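# Pass the ball by gutters into another arm's box

## Task

Get the ball out of the gutter it starts in and into the roofed box, open on one side, that sits at a different arm. Rolling the ball from one gutter to another and then into the box is allowed. The task fails if the box is slid, raised, rotated or tilted beyond a small amount. It also fails if the ball drops noticeably below table-top height while no robot is holding it, or if anything is knocked or placed outside the work area. A gutter retains the ball only while its open end sits higher than the handle end; holding the handle straight up makes the ball roll out. To finish, open the grippers and move the arms away. The ball must stay in the box with no robot supporting it.

## Robot and tools

Robots: three identical i2rt Big YAM arms named arm1, arm2 and arm3. Each has six revolute joints, a two-finger gripper and a wrist camera mounted over the hand, looking toward the fingertips when joints 1 and 6 are 0 and the hand is level and forward. Reach from the joint-1 axis is roughly 1.0 m. Bases (metres, scene frame) and facing direction (degrees counter-clockwise from +x): arm1 x=-1.78 y=+0.16 z=+0.86 facing -3; arm2 x=+0.00 y=+0.16 z=+0.92 facing +89; arm3 x=+1.78 y=-0.13 z=+0.94 facing +180. The room also has fixed cameras cam_end_1, cam_end_2, cam_gap_1, cam_gap_2, cam_side and cam_top.

Frames: a single scene frame with its origin on the floor and +z upward. The hand point is midway between the fingertips; the hand's z axis runs along the fingers and its y axis is the direction the fingers open and close.

execute_actions: argument actions is a list holding one action or nothing (empty list only returns state and images). The action is an object keyed by arm name ("arm1", "arm2", "arm3"), one entry per arm you want to command; each entry has "joints", an object of absolute joint targets (not offsets) by name. Units and ranges: joint1_rad -2.879 to 2.879 (rotation about the base, positive counter-clockwise from above, 0 points along the base's facing); joint2_rad 0 to 3.141 (shoulder, 0 = upper arm pointing back roughly level, positive raises it and then brings it forward); joint3_rad 0 to 3.019 (elbow, 0 = fully folded, positive opens); joint4_rad -1.692 to 1.57 (hand pitch, positive tilts fingers up); joint5_rad -1.57 to 1.57 (sideways hand swing, positive toward the arm's right); joint6_rad -2.094 to 2.094 (hand roll, positive clockwise viewed from behind the hand); gripper_m 0 to 0.093 metres of fingertip gap. Completion tolerances: ±0.045, ±0.14, ±0.09, ±0.055, ±0.03, ±0.035 rad and ±0.003 m. All listed motions start at once; joints move at different speeds, so the hand can sweep a wide path. An action runs at most 15 s. Joints or arms you leave out may keep driving toward earlier targets. Any unknown key or out-of-range number rejects the whole call with no motion. Optional cameras: list of camera names (or "all"; omitted or null means all, [] means none). Example: {"arm1": {"joints": {"gripper_m": 0.05}}, "arm2": {"joints": {"joint1_rad": 0.3}}}.

wait: seconds from 0 to 10; sends nothing new and returns state and images. zoom_image: camera plus region [x0, y0, x1, y1] in pixels of that camera's latest full image, top-left origin, at most 504 by 504. finished_scene: scene = the current scene number; it ends the scene irreversibly after the last command is held and reports success. A reply with no tool call ends everything.

Results: joint_positions per arm; joint torques in arm-joint order (raw drive output, offset and noisy, nonzero even unloaded); a pictures line giving image order. joint_status per commanded joint: off_target (resting short of target, may still push), contact_stop or time_out (target dropped, joint holds where it stopped; after time_out it may keep a target within 0.375, 0.375, 0.113, 0.225, 0.075, 0.3 rad of its position and keep pushing), not_followed (a self/inter-arm collision check withheld the arm's targets, shown with "joint command not followed" and usually a cause line; the gripper still acts and the arm may retry those targets later), limit_stop_at_motor_heat. on_its_own lists what this call did not command; "held at" is the target held, not the position. To relieve a pushing joint, command its reported position. Tiny target changes may not move a joint. If a result reports a stop, later motion calls in the same reply are skipped.

Heat: holding loads or pushing warms motors, even while you think. MOTOR HOT warns from 85 °C; at 100 °C an OVER-TEMPERATURE FAULT drops that arm until it cools. Some heat persists.

Cameras: calibration (K, D, T_world_to_cam mapping scene to camera, pos_world) is given per camera in OpenCV convention; real poses may differ by up to about 2.3 degrees and 9 mm, and wrist-camera poses also inherit joint-reading error. Results list cameras whose numbers changed.

Cautions: the simulation keeps running while you think, holding your last command. Arms do not stop on contact and can push hard. Never squeeze two robots together; the collision check ignores fingers, gripper housings and wrist cameras and may react late. Avoid disturbing the box, dropping or flinging the ball, slamming, and sending anything out of the work area. Loose objects may occasionally be nudged by outside pushes. Fewer and shorter motions are better.

Each tool is called after ">>>" in YAML: its name, and indented under it one key for each argument.

## Session

>>> execute_actions:
  actions: []

Scene clock: 0.00 s.
Joint torques (N m, as the arm reports them, + toward a larger angle): no reading
Motor temperatures (°C, as the motors report them): arm1=[26 23 25 24 22 25] | arm2=[24 26 24 23 23 25] | arm3=[25 23 24 24 26 25]
arm1.joint_positions: joint1_rad=+0.767 joint2_rad=+0.390 joint3_rad=+1.356 joint4_rad=-1.495 joint5_rad=+0.051 joint6_rad=-0.444 gripper_m=+0.095
arm1.joint_status: not commanded
arm1.hand: x=-1.6783 y=+0.2323 z=+1.3896 quat_wxyz=(-0.496, +0.464, -0.732, -0.045) (m; scene frame)
arm2.joint_positions: joint1_rad=-0.180 joint2_rad=+0.285 joint3_rad=+1.413 joint4_rad=-1.613 joint5_rad=-0.079 joint6_rad=-0.748 gripper_m=+0.094
arm2.joint_status: not commanded
arm2.hand: x=-0.0009 y=+0.2227 z=+1.4529 quat_wxyz=(-0.480, +0.757, -0.400, -0.191) (m; scene frame)
arm3.joint_positions: joint1_rad=-0.842 joint2_rad=+0.468 joint3_rad=+1.512 joint4_rad=-1.540 joint5_rad=+0.053 joint6_rad=-0.402 gripper_m=+0.095
arm3.joint_status: not commanded
arm3.hand: x=+1.6989 y=-0.0301 z=+1.5146 quat_wxyz=(-0.320, +0.837, -0.201, -0.397) (m; scene frame)
pictures: arm1_cam_wrist, arm2_cam_wrist, arm3_cam_wrist, cam_end_1, cam_end_2, cam_gap_1, cam_gap_2, cam_side, cam_top
Images, in order (width x height): arm1_cam_wrist 616x616, arm2_cam_wrist 616x616, arm3_cam_wrist 616x616, cam_end_1 672x504, cam_end_2 672x504, cam_gap_1 672x504, cam_gap_2 672x504, cam_side 672x504, cam_top 672x504.

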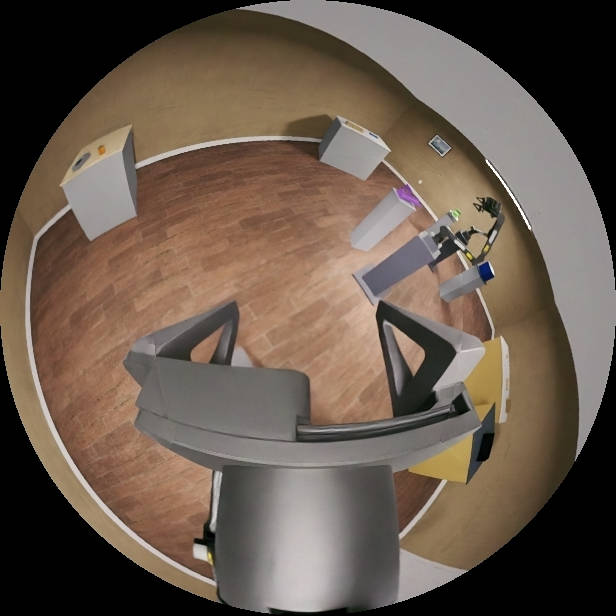

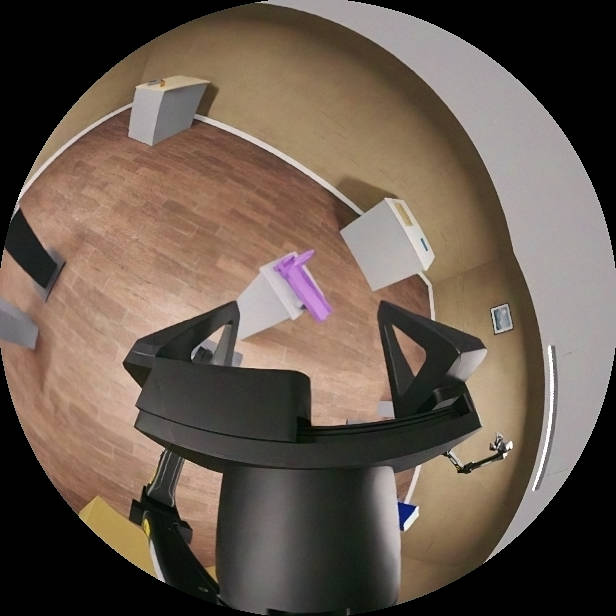

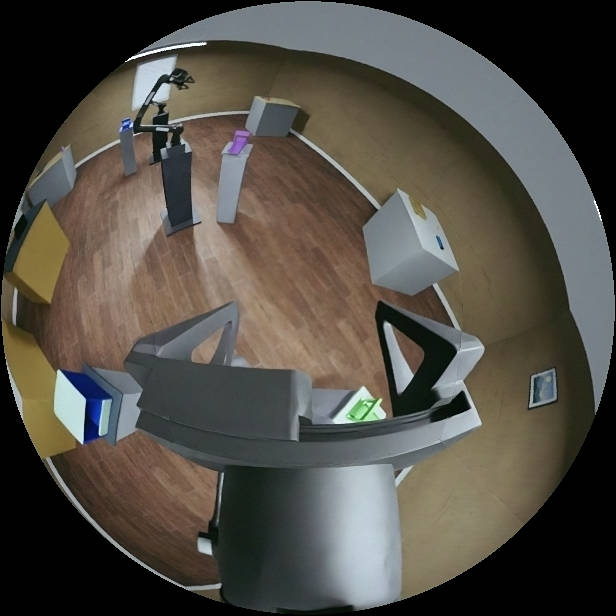

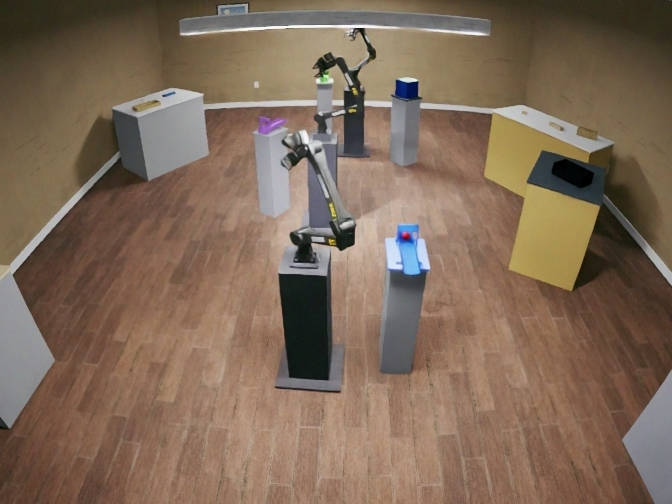

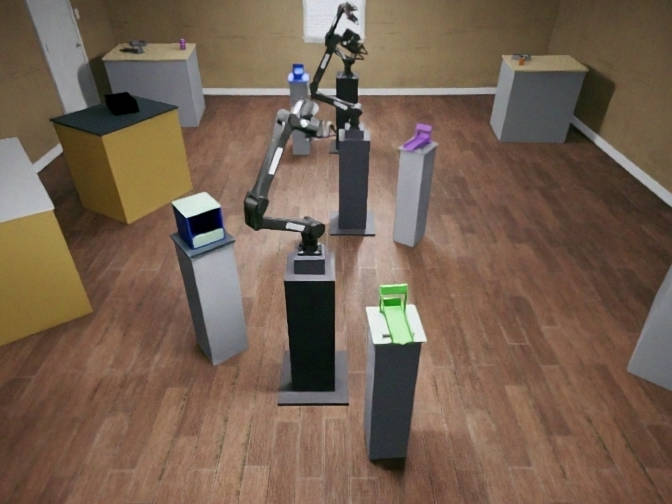

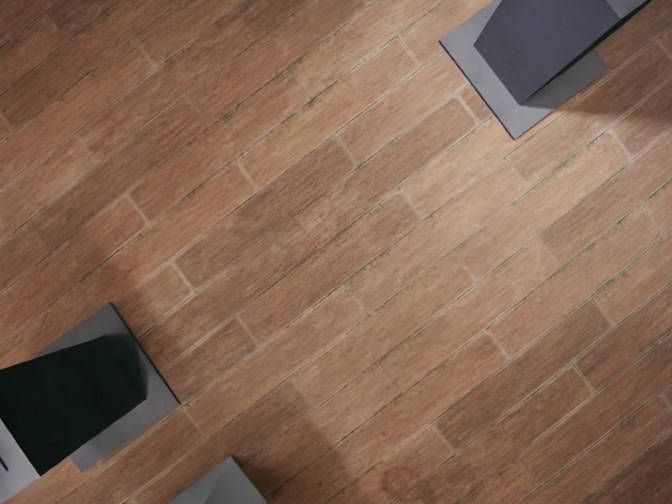

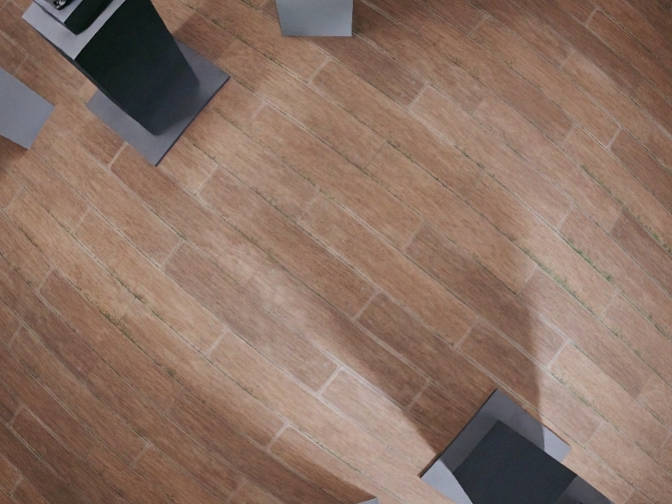

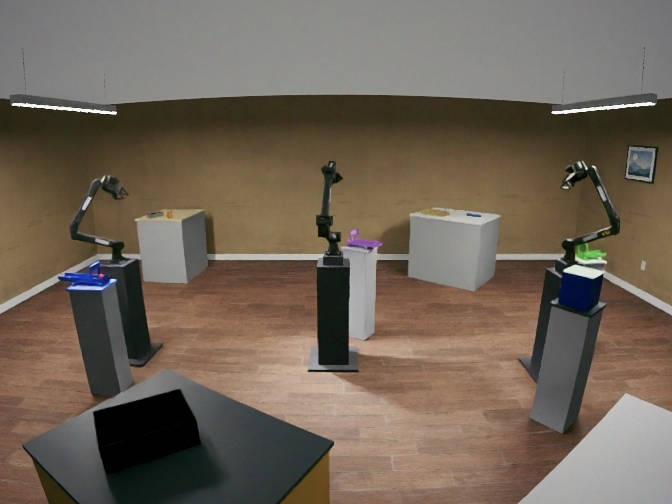

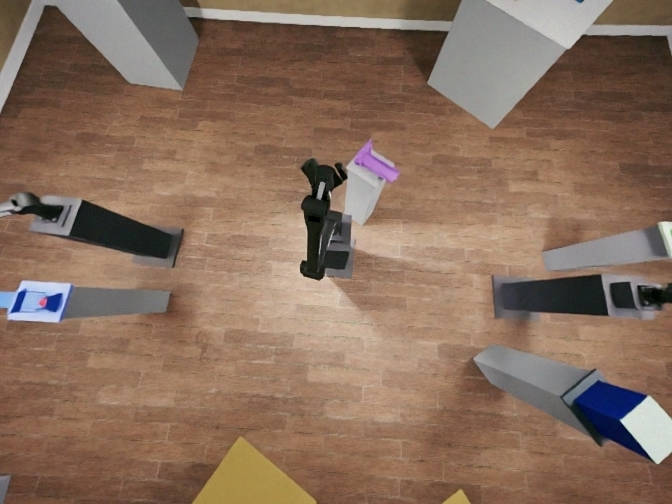

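>>> zoom_image:
  camera: "cam_end_1"
  region: [360, 200, 460, 290]

>>> zoom_image:
  camera: "cam_end_2"
  region: [150, 170, 450, 370]

>>> zoom_image:
  camera: "cam_top"
  region: [320, 120, 430, 210]

>>> zoom_image:
  camera: "cam_top"
  region: [0, 260, 120, 340]

Region (360, 200, 460, 290) of cam_end_1's 672x504 image, scaled by 5.040, with more detail than that image has; it fills the top 454 rows of this view, and the rest is white.

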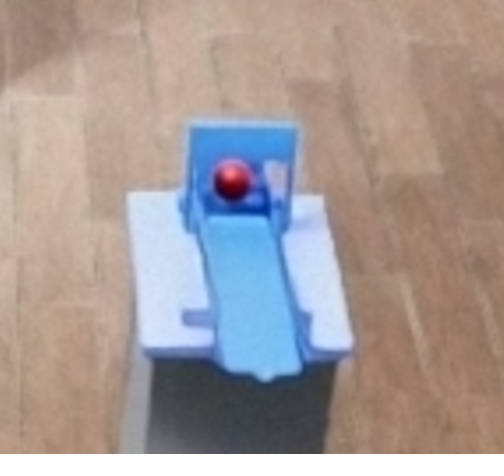

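Region (150, 170, 450, 370) of cam_end_2's 672x504 image, scaled by 1.680, with more detail than that image has.

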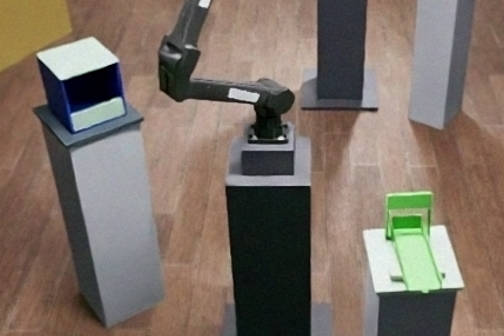

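Region (320, 120, 430, 210) of cam_top's 672x504 image, scaled by 4.582, with more detail than that image has; it fills the top 412 rows of this view, and the rest is white.

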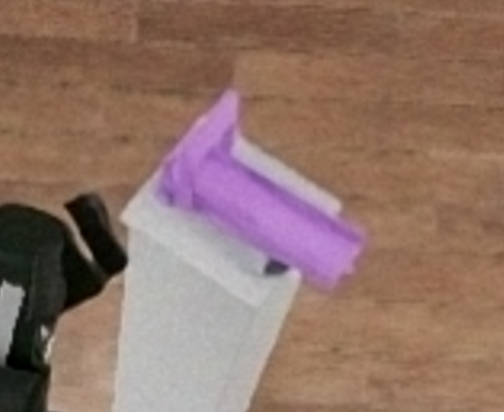

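Region (0, 260, 120, 340) of cam_top's 672x504 image, scaled by 4.200, with more detail than that image has.

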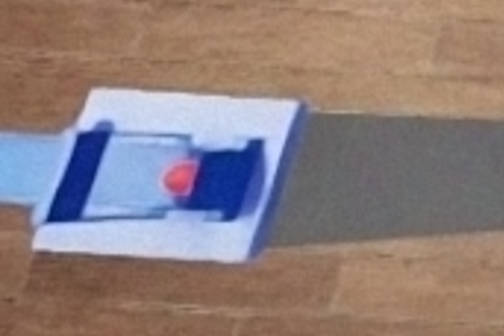

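>>> zoom_image:
  camera: "cam_side"
  region: [40, 240, 160, 310]

>>> zoom_image:
  camera: "cam_side"
  region: [310, 210, 430, 280]

>>> zoom_image:
  camera: "cam_side"
  region: [510, 220, 650, 330]

>>> zoom_image:
  camera: "cam_end_2"
  region: [350, 270, 450, 360]

>>> zoom_image:
  camera: "cam_end_2"
  region: [155, 180, 255, 270]

Region (40, 240, 160, 310) of cam_side's 672x504 image, scaled by 4.200, with more detail than that image has; it fills the top 294 rows of this view, and the rest is white.

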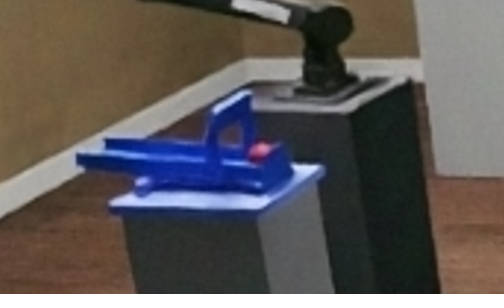

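Region (310, 210, 430, 280) of cam_side's 672x504 image, scaled by 4.200, with more detail than that image has; it fills the top 294 rows of this view, and the rest is white.

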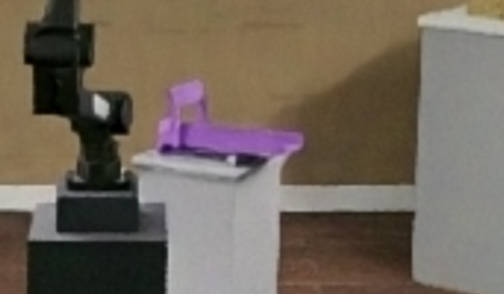

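Region (510, 220, 650, 330) of cam_side's 672x504 image, scaled by 3.600, with more detail than that image has; it fills the top 396 rows of this view, and the rest is white.

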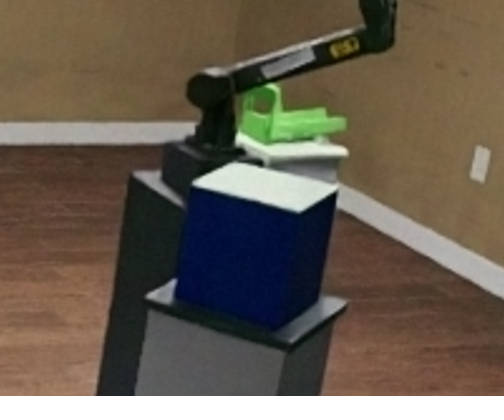

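Region (350, 270, 450, 360) of cam_end_2's 672x504 image, scaled by 5.040, with more detail than that image has; it fills the top 454 rows of this view, and the rest is white.

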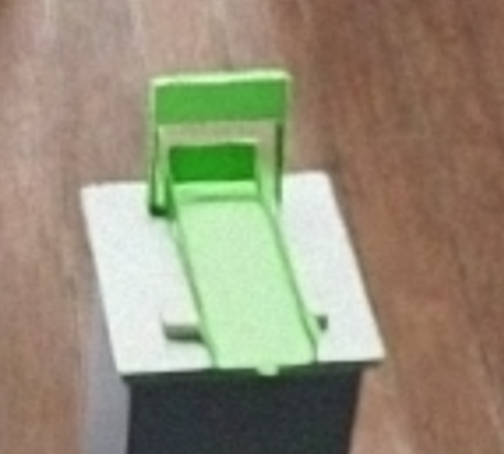

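Region (155, 180, 255, 270) of cam_end_2's 672x504 image, scaled by 5.040, with more detail than that image has; it fills the top 454 rows of this view, and the rest is white.

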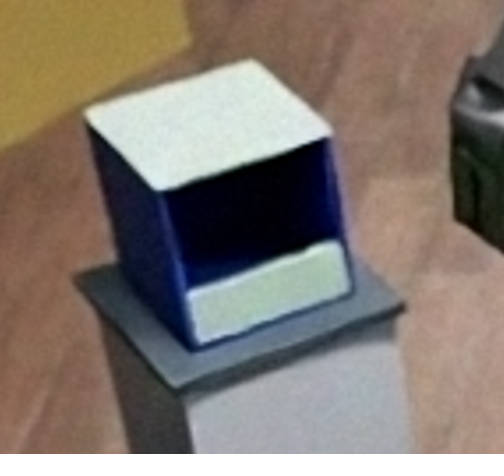

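>>> execute_actions:
  actions:
    - {"arm1":{"joints":{"joint1_rad":-1.26,"joint2_rad":1.4,"joint3_rad":1.5,"joint4_rad":-1.5,"joint5_rad":0,"joint6_rad":0}},"arm2":{"joints":{"joint1_rad":-0.33,"joint2_rad":1.1,"joint3_rad":1.4,"joint4_rad":-1.3,"joint5_rad":0,"joint6_rad":0}},"arm3":{"joints":{"joint1_rad":-2.43,"joint2_rad":1.7,"joint3_rad":1.9,"joint4_rad":-1.5,"joint5_rad":0,"joint6_rad":0}}}
  cameras: ["arm1_cam_wrist","arm2_cam_wrist","arm3_cam_wrist","cam_side"]

Scene clock: 122.07 s.
Joint torques (N m, as the arm reports them, + toward a larger angle): arm1=[ -0.4  -14.42   8.57   0.22  -0.03  -0.07] | arm2=[ 1.52 -8.15 12.62  1.9   0.    0.05] | arm3=[  0.32 -17.73  10.71   0.58   0.02   0.13]
Motor temperatures (°C, as the motors report them): arm1=[26 24 33 24 22 25] | arm2=[24 27 28 23 23 25] | arm3=[25 24 29 24 26 25]
arm1.joint_positions: joint1_rad=-1.264 joint2_rad=+1.416 joint3_rad=+1.491 joint4_rad=-1.495 joint5_rad=+0.001 joint6_rad=-0.008 gripper_m=+0.095
arm1.joint_status: all done
arm1.hand: x=-1.6675 y=-0.2781 z=+1.1626 quat_wxyz=(-0.059, -0.607, -0.791, +0.047) (m; scene frame)
arm2.joint_positions: joint1_rad=-0.328 joint2_rad=+1.110 joint3_rad=+1.384 joint4_rad=-1.315 joint5_rad=-0.002 joint6_rad=-0.008 gripper_m=+0.094
arm2.joint_status: all done
arm2.hand: x=+0.1382 y=+0.5452 z=+1.3103 quat_wxyz=(-0.213, +0.558, -0.787, -0.150) (m; scene frame)
arm3.joint_positions: joint1_rad=-2.440 joint2_rad=+1.701 joint3_rad=+1.867 joint4_rad=-1.495 joint5_rad=+0.001 joint6_rad=-0.010 gripper_m=+0.095
arm3.joint_status: all done
arm3.hand: x=+2.2168 y=+0.2397 z=+1.2676 quat_wxyz=(-0.120, +0.343, -0.931, -0.039) (m; scene frame)
pictures: arm1_cam_wrist, arm2_cam_wrist, arm3_cam_wrist, cam_side
camera_calibration (this result's frames):
arm1_cam_wrist: T_world_to_cam=[[-0.964927, -0.262253, 0.0118327, -1.6976], [-0.229869, 0.865825, 0.444418, -0.65233], [-0.126795, 0.426111, -0.895741, 1.07704], [0, 0, 0, 1]] pos_world=[-1.65144, -0.339335, 1.27475]
arm2_cam_wrist: T_world_to_cam=[[0.945507, -0.325496, -0.0082874, 0.0580526], [-0.323637, -0.94229, 0.0857271, 0.453378], [-0.0357129, -0.0783735, -0.996284, 1.47805], [0, 0, 0, 1]] pos_world=[0.144626, 0.561949, 1.43417]
arm3_cam_wrist: T_world_to_cam=[[0.639502, -0.768785, 0.00249528, -1.23608], [-0.718267, -0.596316, 0.358468, 1.28842], [-0.274097, -0.231034, -0.933539, 1.96789], [0, 0, 0, 1]] pos_world=[2.2553, 0.272674, 1.37833]
Images, in order (width x height): arm1_cam_wrist 616x616, arm2_cam_wrist 616x616, arm3_cam_wrist 616x616, cam_side 672x504.

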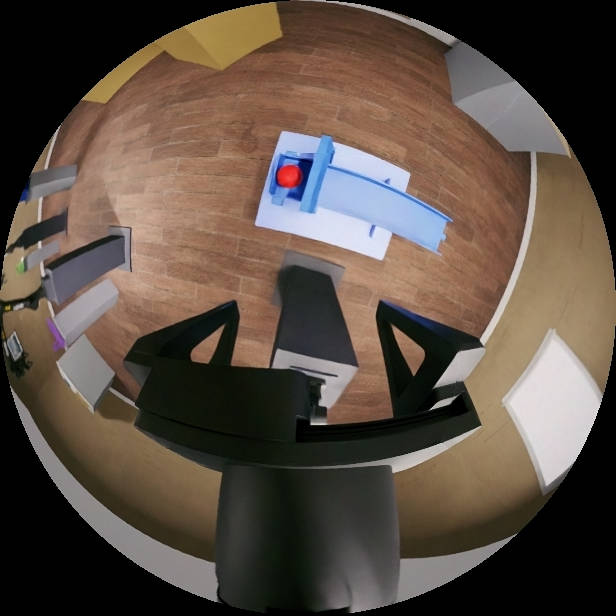

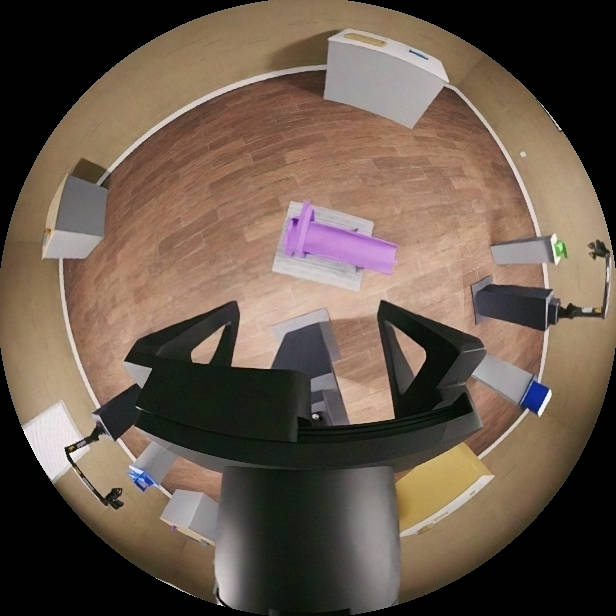

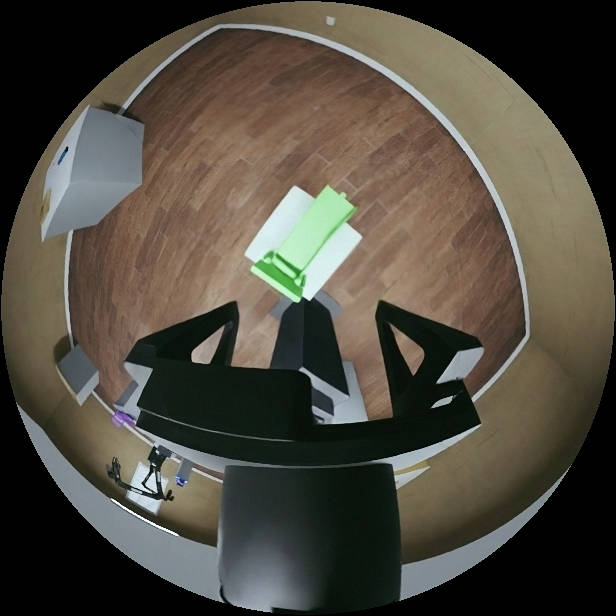

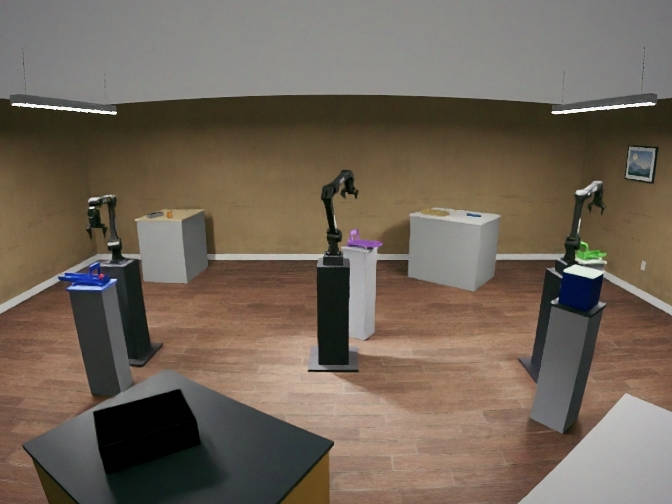

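>>> zoom_image:
  camera: "arm1_cam_wrist"
  region: [240, 110, 470, 280]

>>> zoom_image:
  camera: "arm2_cam_wrist"
  region: [250, 180, 420, 310]

>>> zoom_image:
  camera: "arm3_cam_wrist"
  region: [230, 170, 390, 320]

Region (240, 110, 470, 280) of arm1_cam_wrist's 616x616 image, scaled by 2.191, with more detail than that image has; it fills the top 373 rows of this view, and the rest is white.

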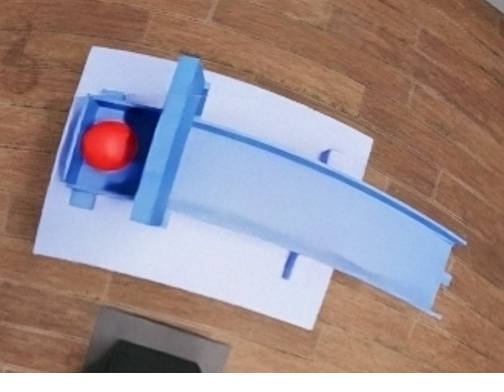

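Region (250, 180, 420, 310) of arm2_cam_wrist's 616x616 image, scaled by 2.965, with more detail than that image has; it fills the top 385 rows of this view, and the rest is white.

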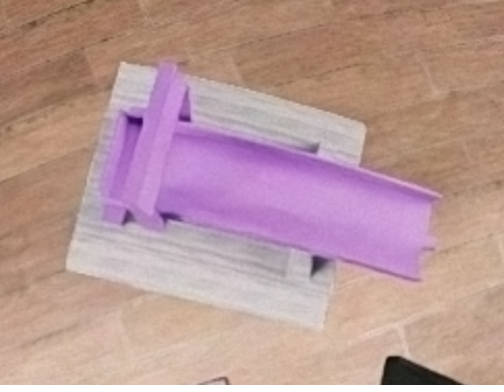

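Region (230, 170, 390, 320) of arm3_cam_wrist's 616x616 image, scaled by 3.150, with more detail than that image has; it fills the top 472 rows of this view, and the rest is white.

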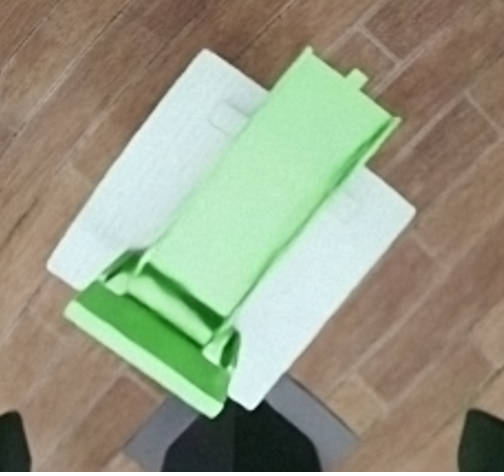

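>>> zoom_image:
  camera: "arm1_cam_wrist"
  region: [260, 120, 360, 225]

Region (260, 120, 360, 225) of arm1_cam_wrist's 616x616 image, scaled by 4.800, with more detail than that image has; it fills the left 480 columns of this view, and the rest is white.

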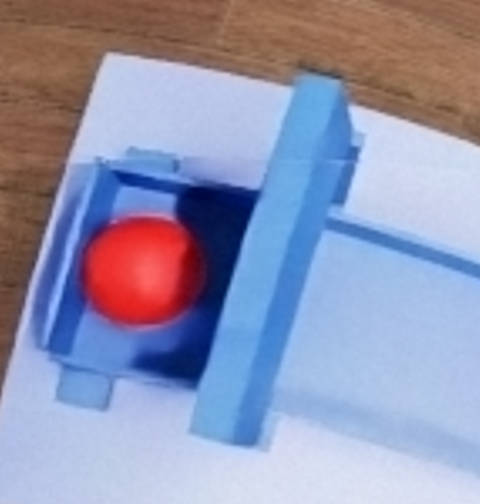

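>>> execute_actions:
  actions:
    - {"arm1":{"joints":{"joint1_rad":-1.179,"joint2_rad":1.915,"joint3_rad":1.841,"joint4_rad":-1.576,"joint5_rad":0.235,"joint6_rad":0.35,"gripper_m":0.07}},"arm2":{"joints":{"joint1_rad":-0.188,"joint2_rad":1.862,"joint3_rad":1.722,"joint4_rad":-1.519,"joint5_rad":0.235,"joint6_rad":0.363,"gripper_m":0.07}},"arm3":{"joints":{"joint1_rad":-2.224,"joint2_rad":1.594,"joint3_rad":1.336,"joint4_rad":-1.15,"joint5_rad":0.19,"joint6_rad":-0.718,"gripper_m":0.07}}}
  cameras: ["arm1_cam_wrist","arm2_cam_wrist","arm3_cam_wrist","cam_side"]

Scene clock: 243.77 s.
Joint torques (N m, as the arm reports them, + toward a larger angle): arm1=[ -0.9  -23.14  11.1   -0.44   0.31  -0.04] | arm2=[  1.25 -18.83  11.87  -0.41   0.13   0.06] | arm3=[ -1.09 -16.71   8.75   0.87   0.29  -0.09]
Motor temperatures (°C, as the motors report them): arm1=[26 28 40 24 22 25] | arm2=[24 28 35 23 23 25] | arm3=[25 29 38 24 26 25]
arm1.joint_positions: joint1_rad=-1.175 joint2_rad=+1.932 joint3_rad=+1.789 joint4_rad=-1.567 joint5_rad=+0.233 joint6_rad=+0.341 gripper_m=+0.070
arm1.joint_status: all done
arm1.hand: x=-1.6274 y=-0.3881 z=+1.0293 quat_wxyz=(+0.112, -0.694, -0.708, +0.075) (m; scene frame)
arm2.joint_positions: joint1_rad=-0.182 joint2_rad=+1.872 joint3_rad=+1.704 joint4_rad=-1.505 joint5_rad=+0.234 joint6_rad=+0.355 gripper_m=+0.070
arm2.joint_status: all done
arm2.hand: x=+0.1490 y=+0.6945 z=+1.0870 quat_wxyz=(-0.055, +0.488, -0.864, +0.115) (m; scene frame)
arm3.joint_positions: joint1_rad=-2.215 joint2_rad=+1.602 joint3_rad=+1.324 joint4_rad=-1.162 joint5_rad=+0.187 joint6_rad=-0.705 gripper_m=+0.070
arm3.joint_status: all done
arm3.hand: x=+2.1064 y=+0.2511 z=+1.1059 quat_wxyz=(-0.079, +0.717, -0.687, +0.090) (m; scene frame)
pictures: arm1_cam_wrist, arm2_cam_wrist, arm3_cam_wrist, cam_side
camera_calibration (this result's frames):
arm1_cam_wrist: T_world_to_cam=[[-0.962273, -0.0312382, 0.270286, -1.8582], [0.142117, 0.789402, 0.597199, -0.0701391], [-0.23202, 0.613081, -0.755181, 0.766329], [0, 0, 0, 1]] pos_world=[-1.60032, -0.472501, 1.12285]
arm2_cam_wrist: T_world_to_cam=[[0.832518, -0.499218, 0.2402, -0.0379803], [-0.536594, -0.618805, 0.573713, -0.106703], [-0.137771, -0.606516, -0.783044, 1.41783], [0, 0, 0, 1]] pos_world=[0.169698, 0.774945, 1.18056]
arm3_cam_wrist: T_world_to_cam=[[0.972071, 0.03121, 0.232603, -2.31219], [-0.112339, -0.808313, 0.577936, -0.191942], [0.206053, -0.587925, -0.782232, 0.700257], [0, 0, 0, 1]] pos_world=[2.08176, 0.328712, 1.19651]
Images, in order (width x height): arm1_cam_wrist 616x616, arm2_cam_wrist 616x616, arm3_cam_wrist 616x616, cam_side 672x504.

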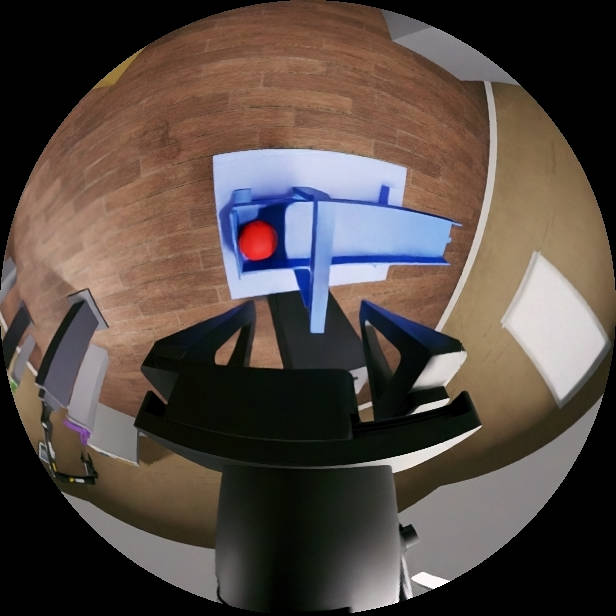

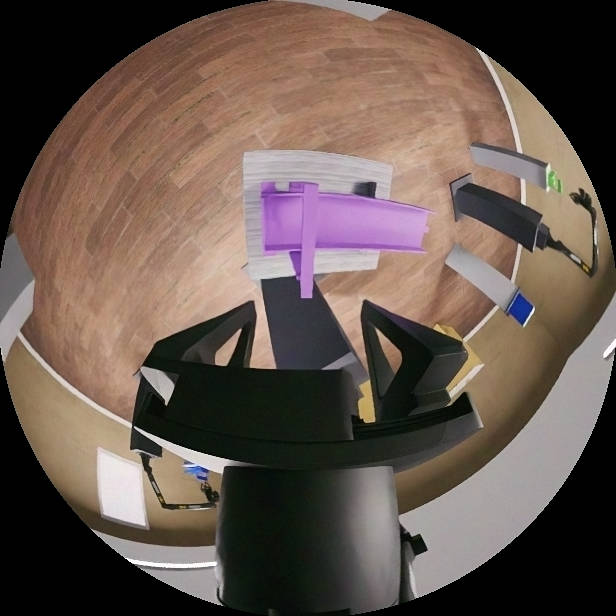

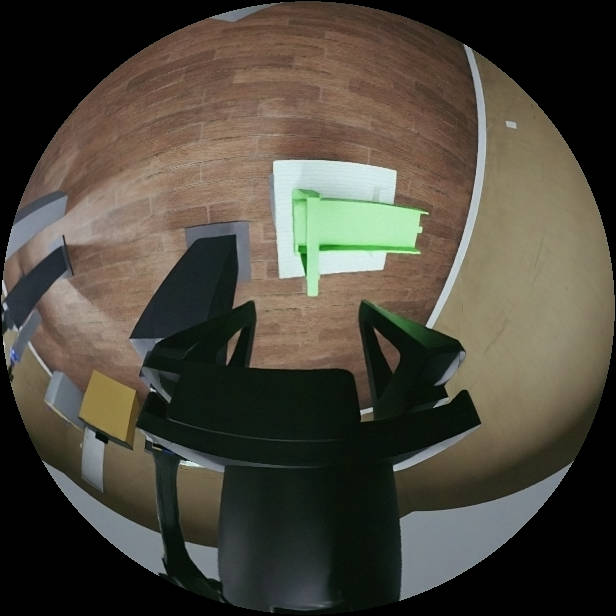

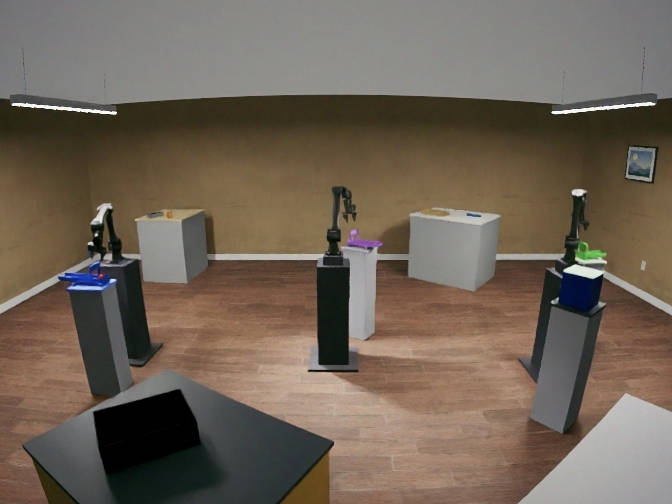

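>>> zoom_image:
  camera: "arm1_cam_wrist"
  region: [220, 170, 400, 350]

>>> zoom_image:
  camera: "arm2_cam_wrist"
  region: [220, 160, 400, 340]

>>> zoom_image:
  camera: "arm3_cam_wrist"
  region: [220, 160, 400, 340]

Region (220, 170, 400, 350) of arm1_cam_wrist's 616x616 image, scaled by 2.800, with more detail than that image has.

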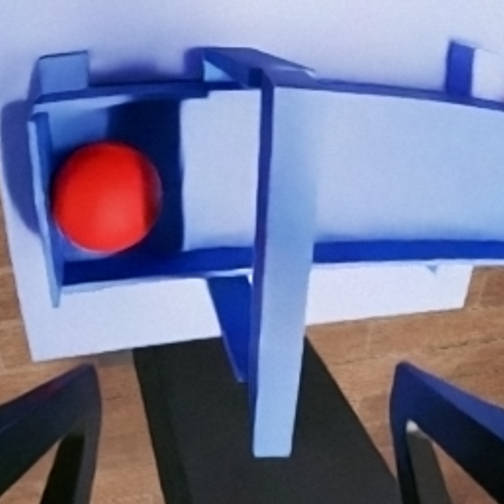

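Region (220, 160, 400, 340) of arm2_cam_wrist's 616x616 image, scaled by 2.800, with more detail than that image has.

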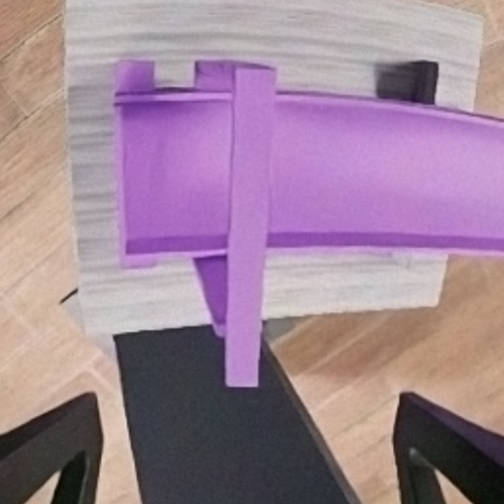

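Region (220, 160, 400, 340) of arm3_cam_wrist's 616x616 image, scaled by 2.800, with more detail than that image has.

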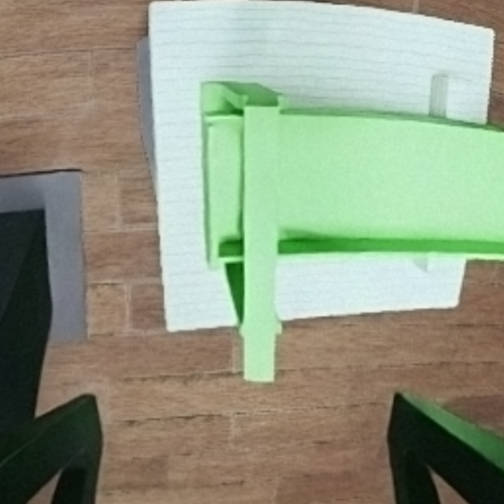

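>>> execute_actions:
  actions:
    - {"arm1":{"joints":{"joint1_rad":-1.224,"joint2_rad":1.922,"joint3_rad":1.675,"joint4_rad":-1.384,"joint5_rad":0.239,"joint6_rad":0.29,"gripper_m":0.09}},"arm2":{"joints":{"joint1_rad":-0.235,"joint2_rad":1.945,"joint3_rad":1.537,"joint4_rad":-1.226,"joint5_rad":0.238,"joint6_rad":0.319,"gripper_m":0.09}},"arm3":{"joints":{"joint1_rad":-2.26,"joint2_rad":1.775,"joint3_rad":1.22,"joint4_rad":-0.832,"joint5_rad":0.184,"joint6_rad":-0.754,"gripper_m":0.09}}}
  cameras: ["arm1_cam_wrist","arm2_cam_wrist","arm3_cam_wrist","cam_side"]

Scene clock: 364.90 s.
Joint torques (N m, as the arm reports them, + toward a larger angle): arm1=[ -0.32 -21.53   7.21   0.51   0.28  -0.2 ] | arm2=[  1.6  -18.4   10.27   0.81   0.13  -0.07] | arm3=[ -1.04 -18.53   8.19   0.88   0.05  -0.07]
Motor temperatures (°C, as the motors report them): arm1=[26 34 51 24 23 25] | arm2=[24 33 37 23 23 25] | arm3=[25 30 38 24 26 25]
arm1.joint_positions: joint1_rad=-1.227 joint2_rad=+1.926 joint3_rad=+1.678 joint4_rad=-1.399 joint5_rad=+0.237 joint6_rad=+0.299 gripper_m=+0.090
arm1.joint_status: all done
arm1.hand: x=-1.6553 y=-0.4007 z=+0.9898 quat_wxyz=(+0.089, -0.701, -0.702, +0.087) (m; scene frame)
arm2.joint_positions: joint1_rad=-0.241 joint2_rad=+1.951 joint3_rad=+1.527 joint4_rad=-1.241 joint5_rad=+0.237 joint6_rad=+0.327 gripper_m=+0.090
arm2.joint_status: all done
arm2.hand: x=+0.1803 y=+0.6844 z=+0.9786 quat_wxyz=(-0.053, +0.474, -0.871, +0.115) (m; scene frame)
arm3.joint_positions: joint1_rad=-2.256 joint2_rad=+1.794 joint3_rad=+1.205 joint4_rad=-0.845 joint5_rad=+0.186 joint6_rad=-0.742 gripper_m=+0.090
arm3.joint_status: all done
arm3.hand: x=+2.1375 y=+0.2550 z=+0.9775 quat_wxyz=(-0.080, +0.715, -0.688, +0.092) (m; scene frame)
pictures: arm1_cam_wrist, arm2_cam_wrist, arm3_cam_wrist, cam_side
camera_calibration (this result's frames):
arm1_cam_wrist: T_world_to_cam=[[-0.966754, -0.00669342, 0.25562, -1.85786], [0.141993, 0.817318, 0.558417, 0.0166531], [-0.212661, 0.576148, -0.789195, 0.788643], [0, 0, 0, 1]] pos_world=[-1.63074, -0.480422, 1.088]
arm2_cam_wrist: T_world_to_cam=[[0.816182, -0.52551, 0.240179, -0.0221155], [-0.556295, -0.602365, 0.572444, -0.0404189], [-0.15615, -0.600829, -0.783978, 1.33146], [0, 0, 0, 1]] pos_world=[0.203472, 0.76401, 1.07228]
arm3_cam_wrist: T_world_to_cam=[[0.971502, 0.0263162, 0.235564, -2.31309], [-0.118448, -0.806933, 0.578645, -0.0990539], [0.205312, -0.590057, -0.78082, 0.596421], [0, 0, 0, 1]] pos_world=[2.11299, 0.332864, 1.06789]
Images, in order (width x height): arm1_cam_wrist 616x616, arm2_cam_wrist 616x616, arm3_cam_wrist 616x616, cam_side 672x504.

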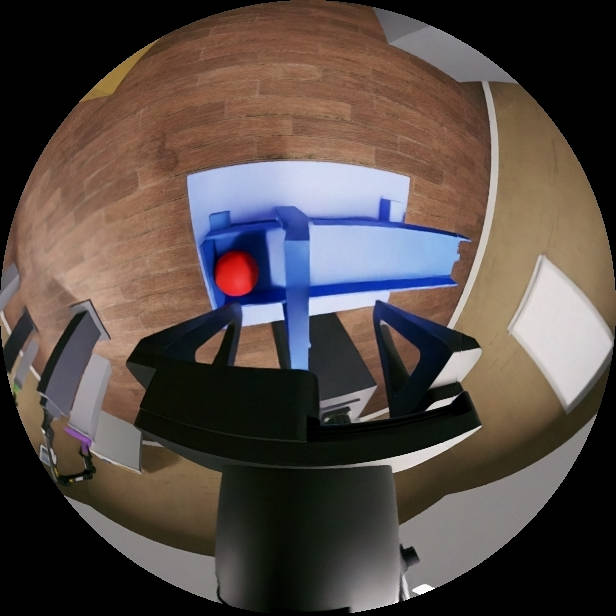

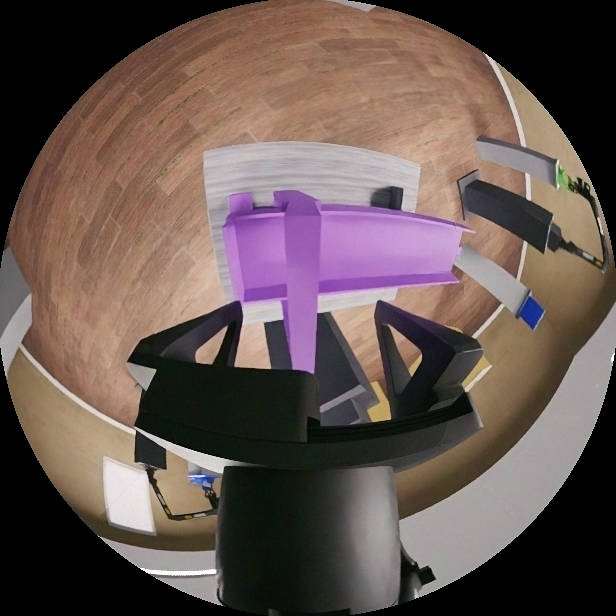

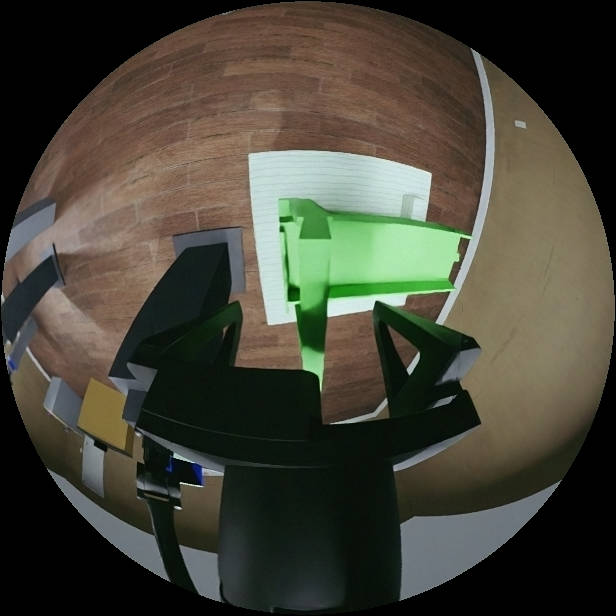

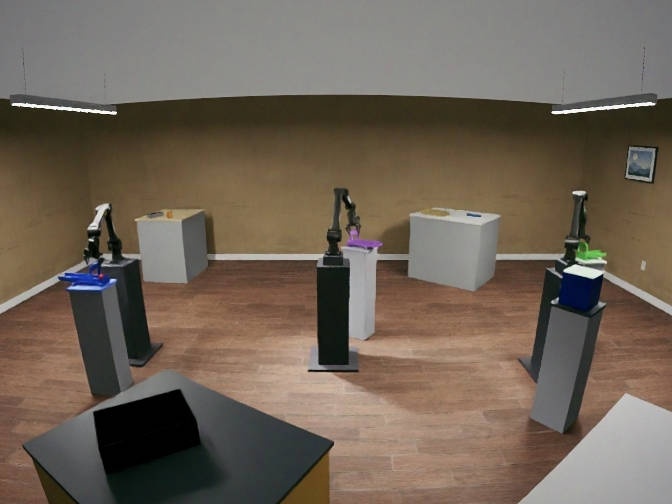

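>>> execute_actions:
  actions:
    - {"arm1":{"joints":{"joint3_rad":1.64,"joint4_rad":-1.37,"gripper_m":0.0}},"arm2":{"joints":{"gripper_m":0.0}},"arm3":{"joints":{"gripper_m":0.0}}}
  cameras: ["arm1_cam_wrist","arm2_cam_wrist","arm3_cam_wrist","cam_side"]

Scene clock: 375.50 s.
Joint torques (N m, as the arm reports them, + toward a larger angle): arm1=[ -0.35 -21.36   6.74   0.35   0.42  -0.18] | arm2=[  2.07 -18.28  10.32   0.79   0.2   -0.05] | arm3=[ -0.19 -18.92   8.12   0.86  -0.04  -0.04]
Motor temperatures (°C, as the motors report them): arm1=[26 34 47 24 23 25] | arm2=[24 34 36 23 23 25] | arm3=[25 31 37 24 26 25]
arm1.joint_positions: joint1_rad=-1.227 joint2_rad=+1.926 joint3_rad=+1.648 joint4_rad=-1.380 joint5_rad=+0.234 joint6_rad=+0.298 gripper_m=+0.012
arm1.joint_status: gripper_m off_target (ended at +0.012, target +0.000); the others done
arm1.hand: x=-1.6563 y=-0.3949 z=+0.9788 quat_wxyz=(+0.093, -0.700, -0.703, +0.083) (m; scene frame)
arm2.joint_positions: joint1_rad=-0.240 joint2_rad=+1.950 joint3_rad=+1.527 joint4_rad=-1.238 joint5_rad=+0.235 joint6_rad=+0.325 gripper_m=+0.011
arm2.joint_status: gripper_m off_target (ended at +0.011, target +0.000)
arm2.hand: x=+0.1800 y=+0.6852 z=+0.9789 quat_wxyz=(-0.054, +0.475, -0.871, +0.114) (m; scene frame)
arm3.joint_positions: joint1_rad=-2.256 joint2_rad=+1.791 joint3_rad=+1.205 joint4_rad=-0.839 joint5_rad=+0.189 joint6_rad=-0.745 gripper_m=+0.012
arm3.joint_status: gripper_m off_target (ended at +0.012, target +0.000)
arm3.hand: x=+2.1390 y=+0.2560 z=+0.9792 quat_wxyz=(-0.084, +0.715, -0.687, +0.093) (m; scene frame)
pictures: arm1_cam_wrist, arm2_cam_wrist, arm3_cam_wrist, cam_side
camera_calibration (this result's frames):
arm1_cam_wrist: T_world_to_cam=[[-0.966619, -0.0110857, 0.255977, -1.85782], [0.141256, 0.810459, 0.568509, 0.00439956], [-0.213762, 0.58569, -0.78184, 0.77116], [0, 0, 0, 1]] pos_world=[-1.63158, -0.475821, 1.07598]
arm2_cam_wrist: T_world_to_cam=[[0.817692, -0.524282, 0.237714, -0.0202418], [-0.554281, -0.605582, 0.571002, -0.0369948], [-0.155411, -0.598664, -0.785779, 1.33226], [0, 0, 0, 1]] pos_world=[0.203095, 0.764563, 1.0728]
arm3_cam_wrist: T_world_to_cam=[[0.969484, 0.0274533, 0.243611, -2.31884], [-0.121431, -0.809468, 0.574471, -0.087965], [0.212967, -0.586522, -0.781432, 0.581301], [0, 0, 0, 1]] pos_world=[2.1136, 0.333401, 1.06968]
Images, in order (width x height): arm1_cam_wrist 616x616, arm2_cam_wrist 616x616, arm3_cam_wrist 616x616, cam_side 672x504.

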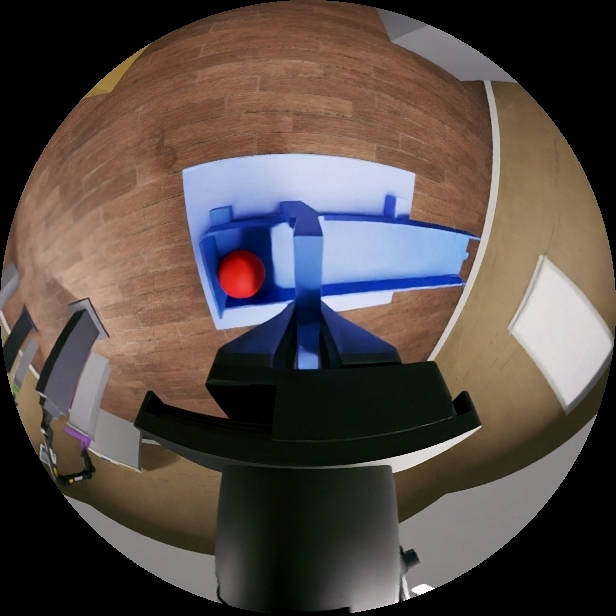

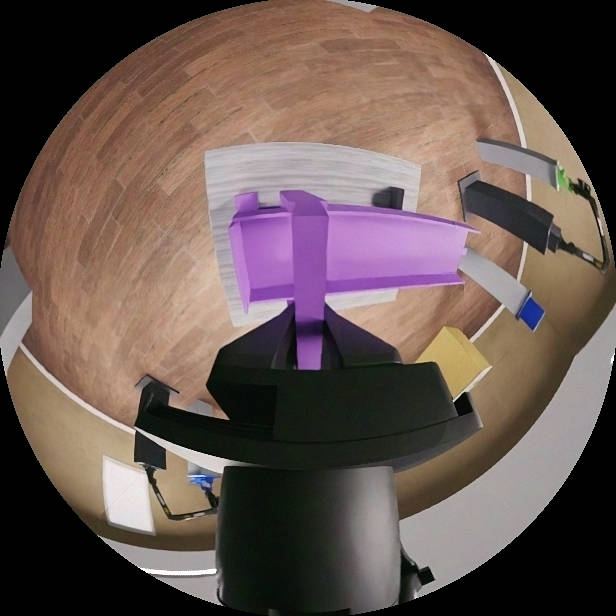

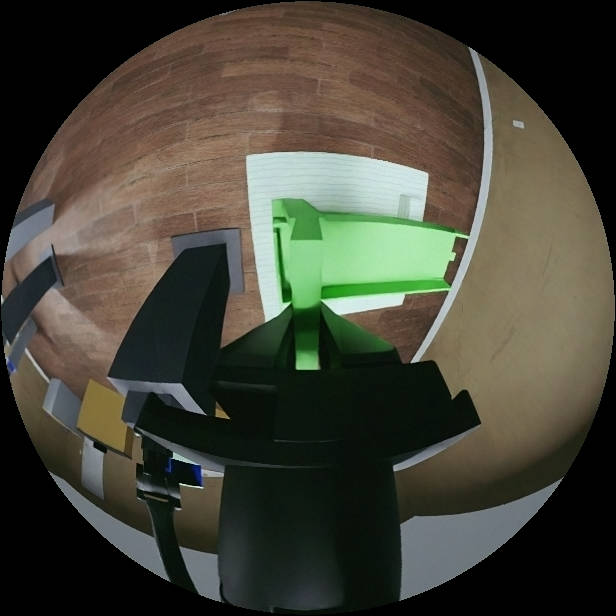

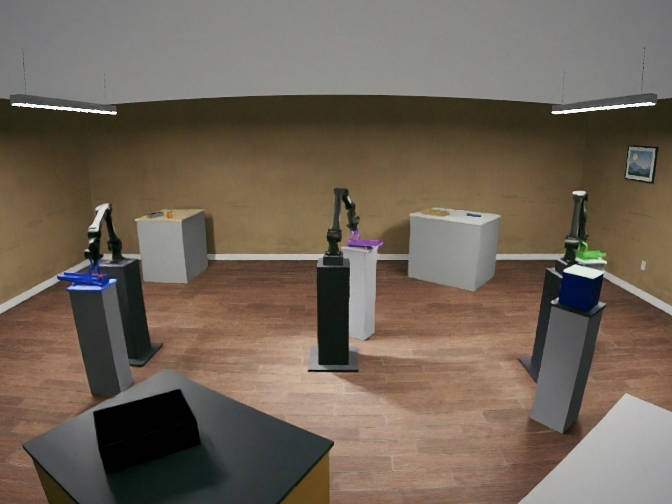

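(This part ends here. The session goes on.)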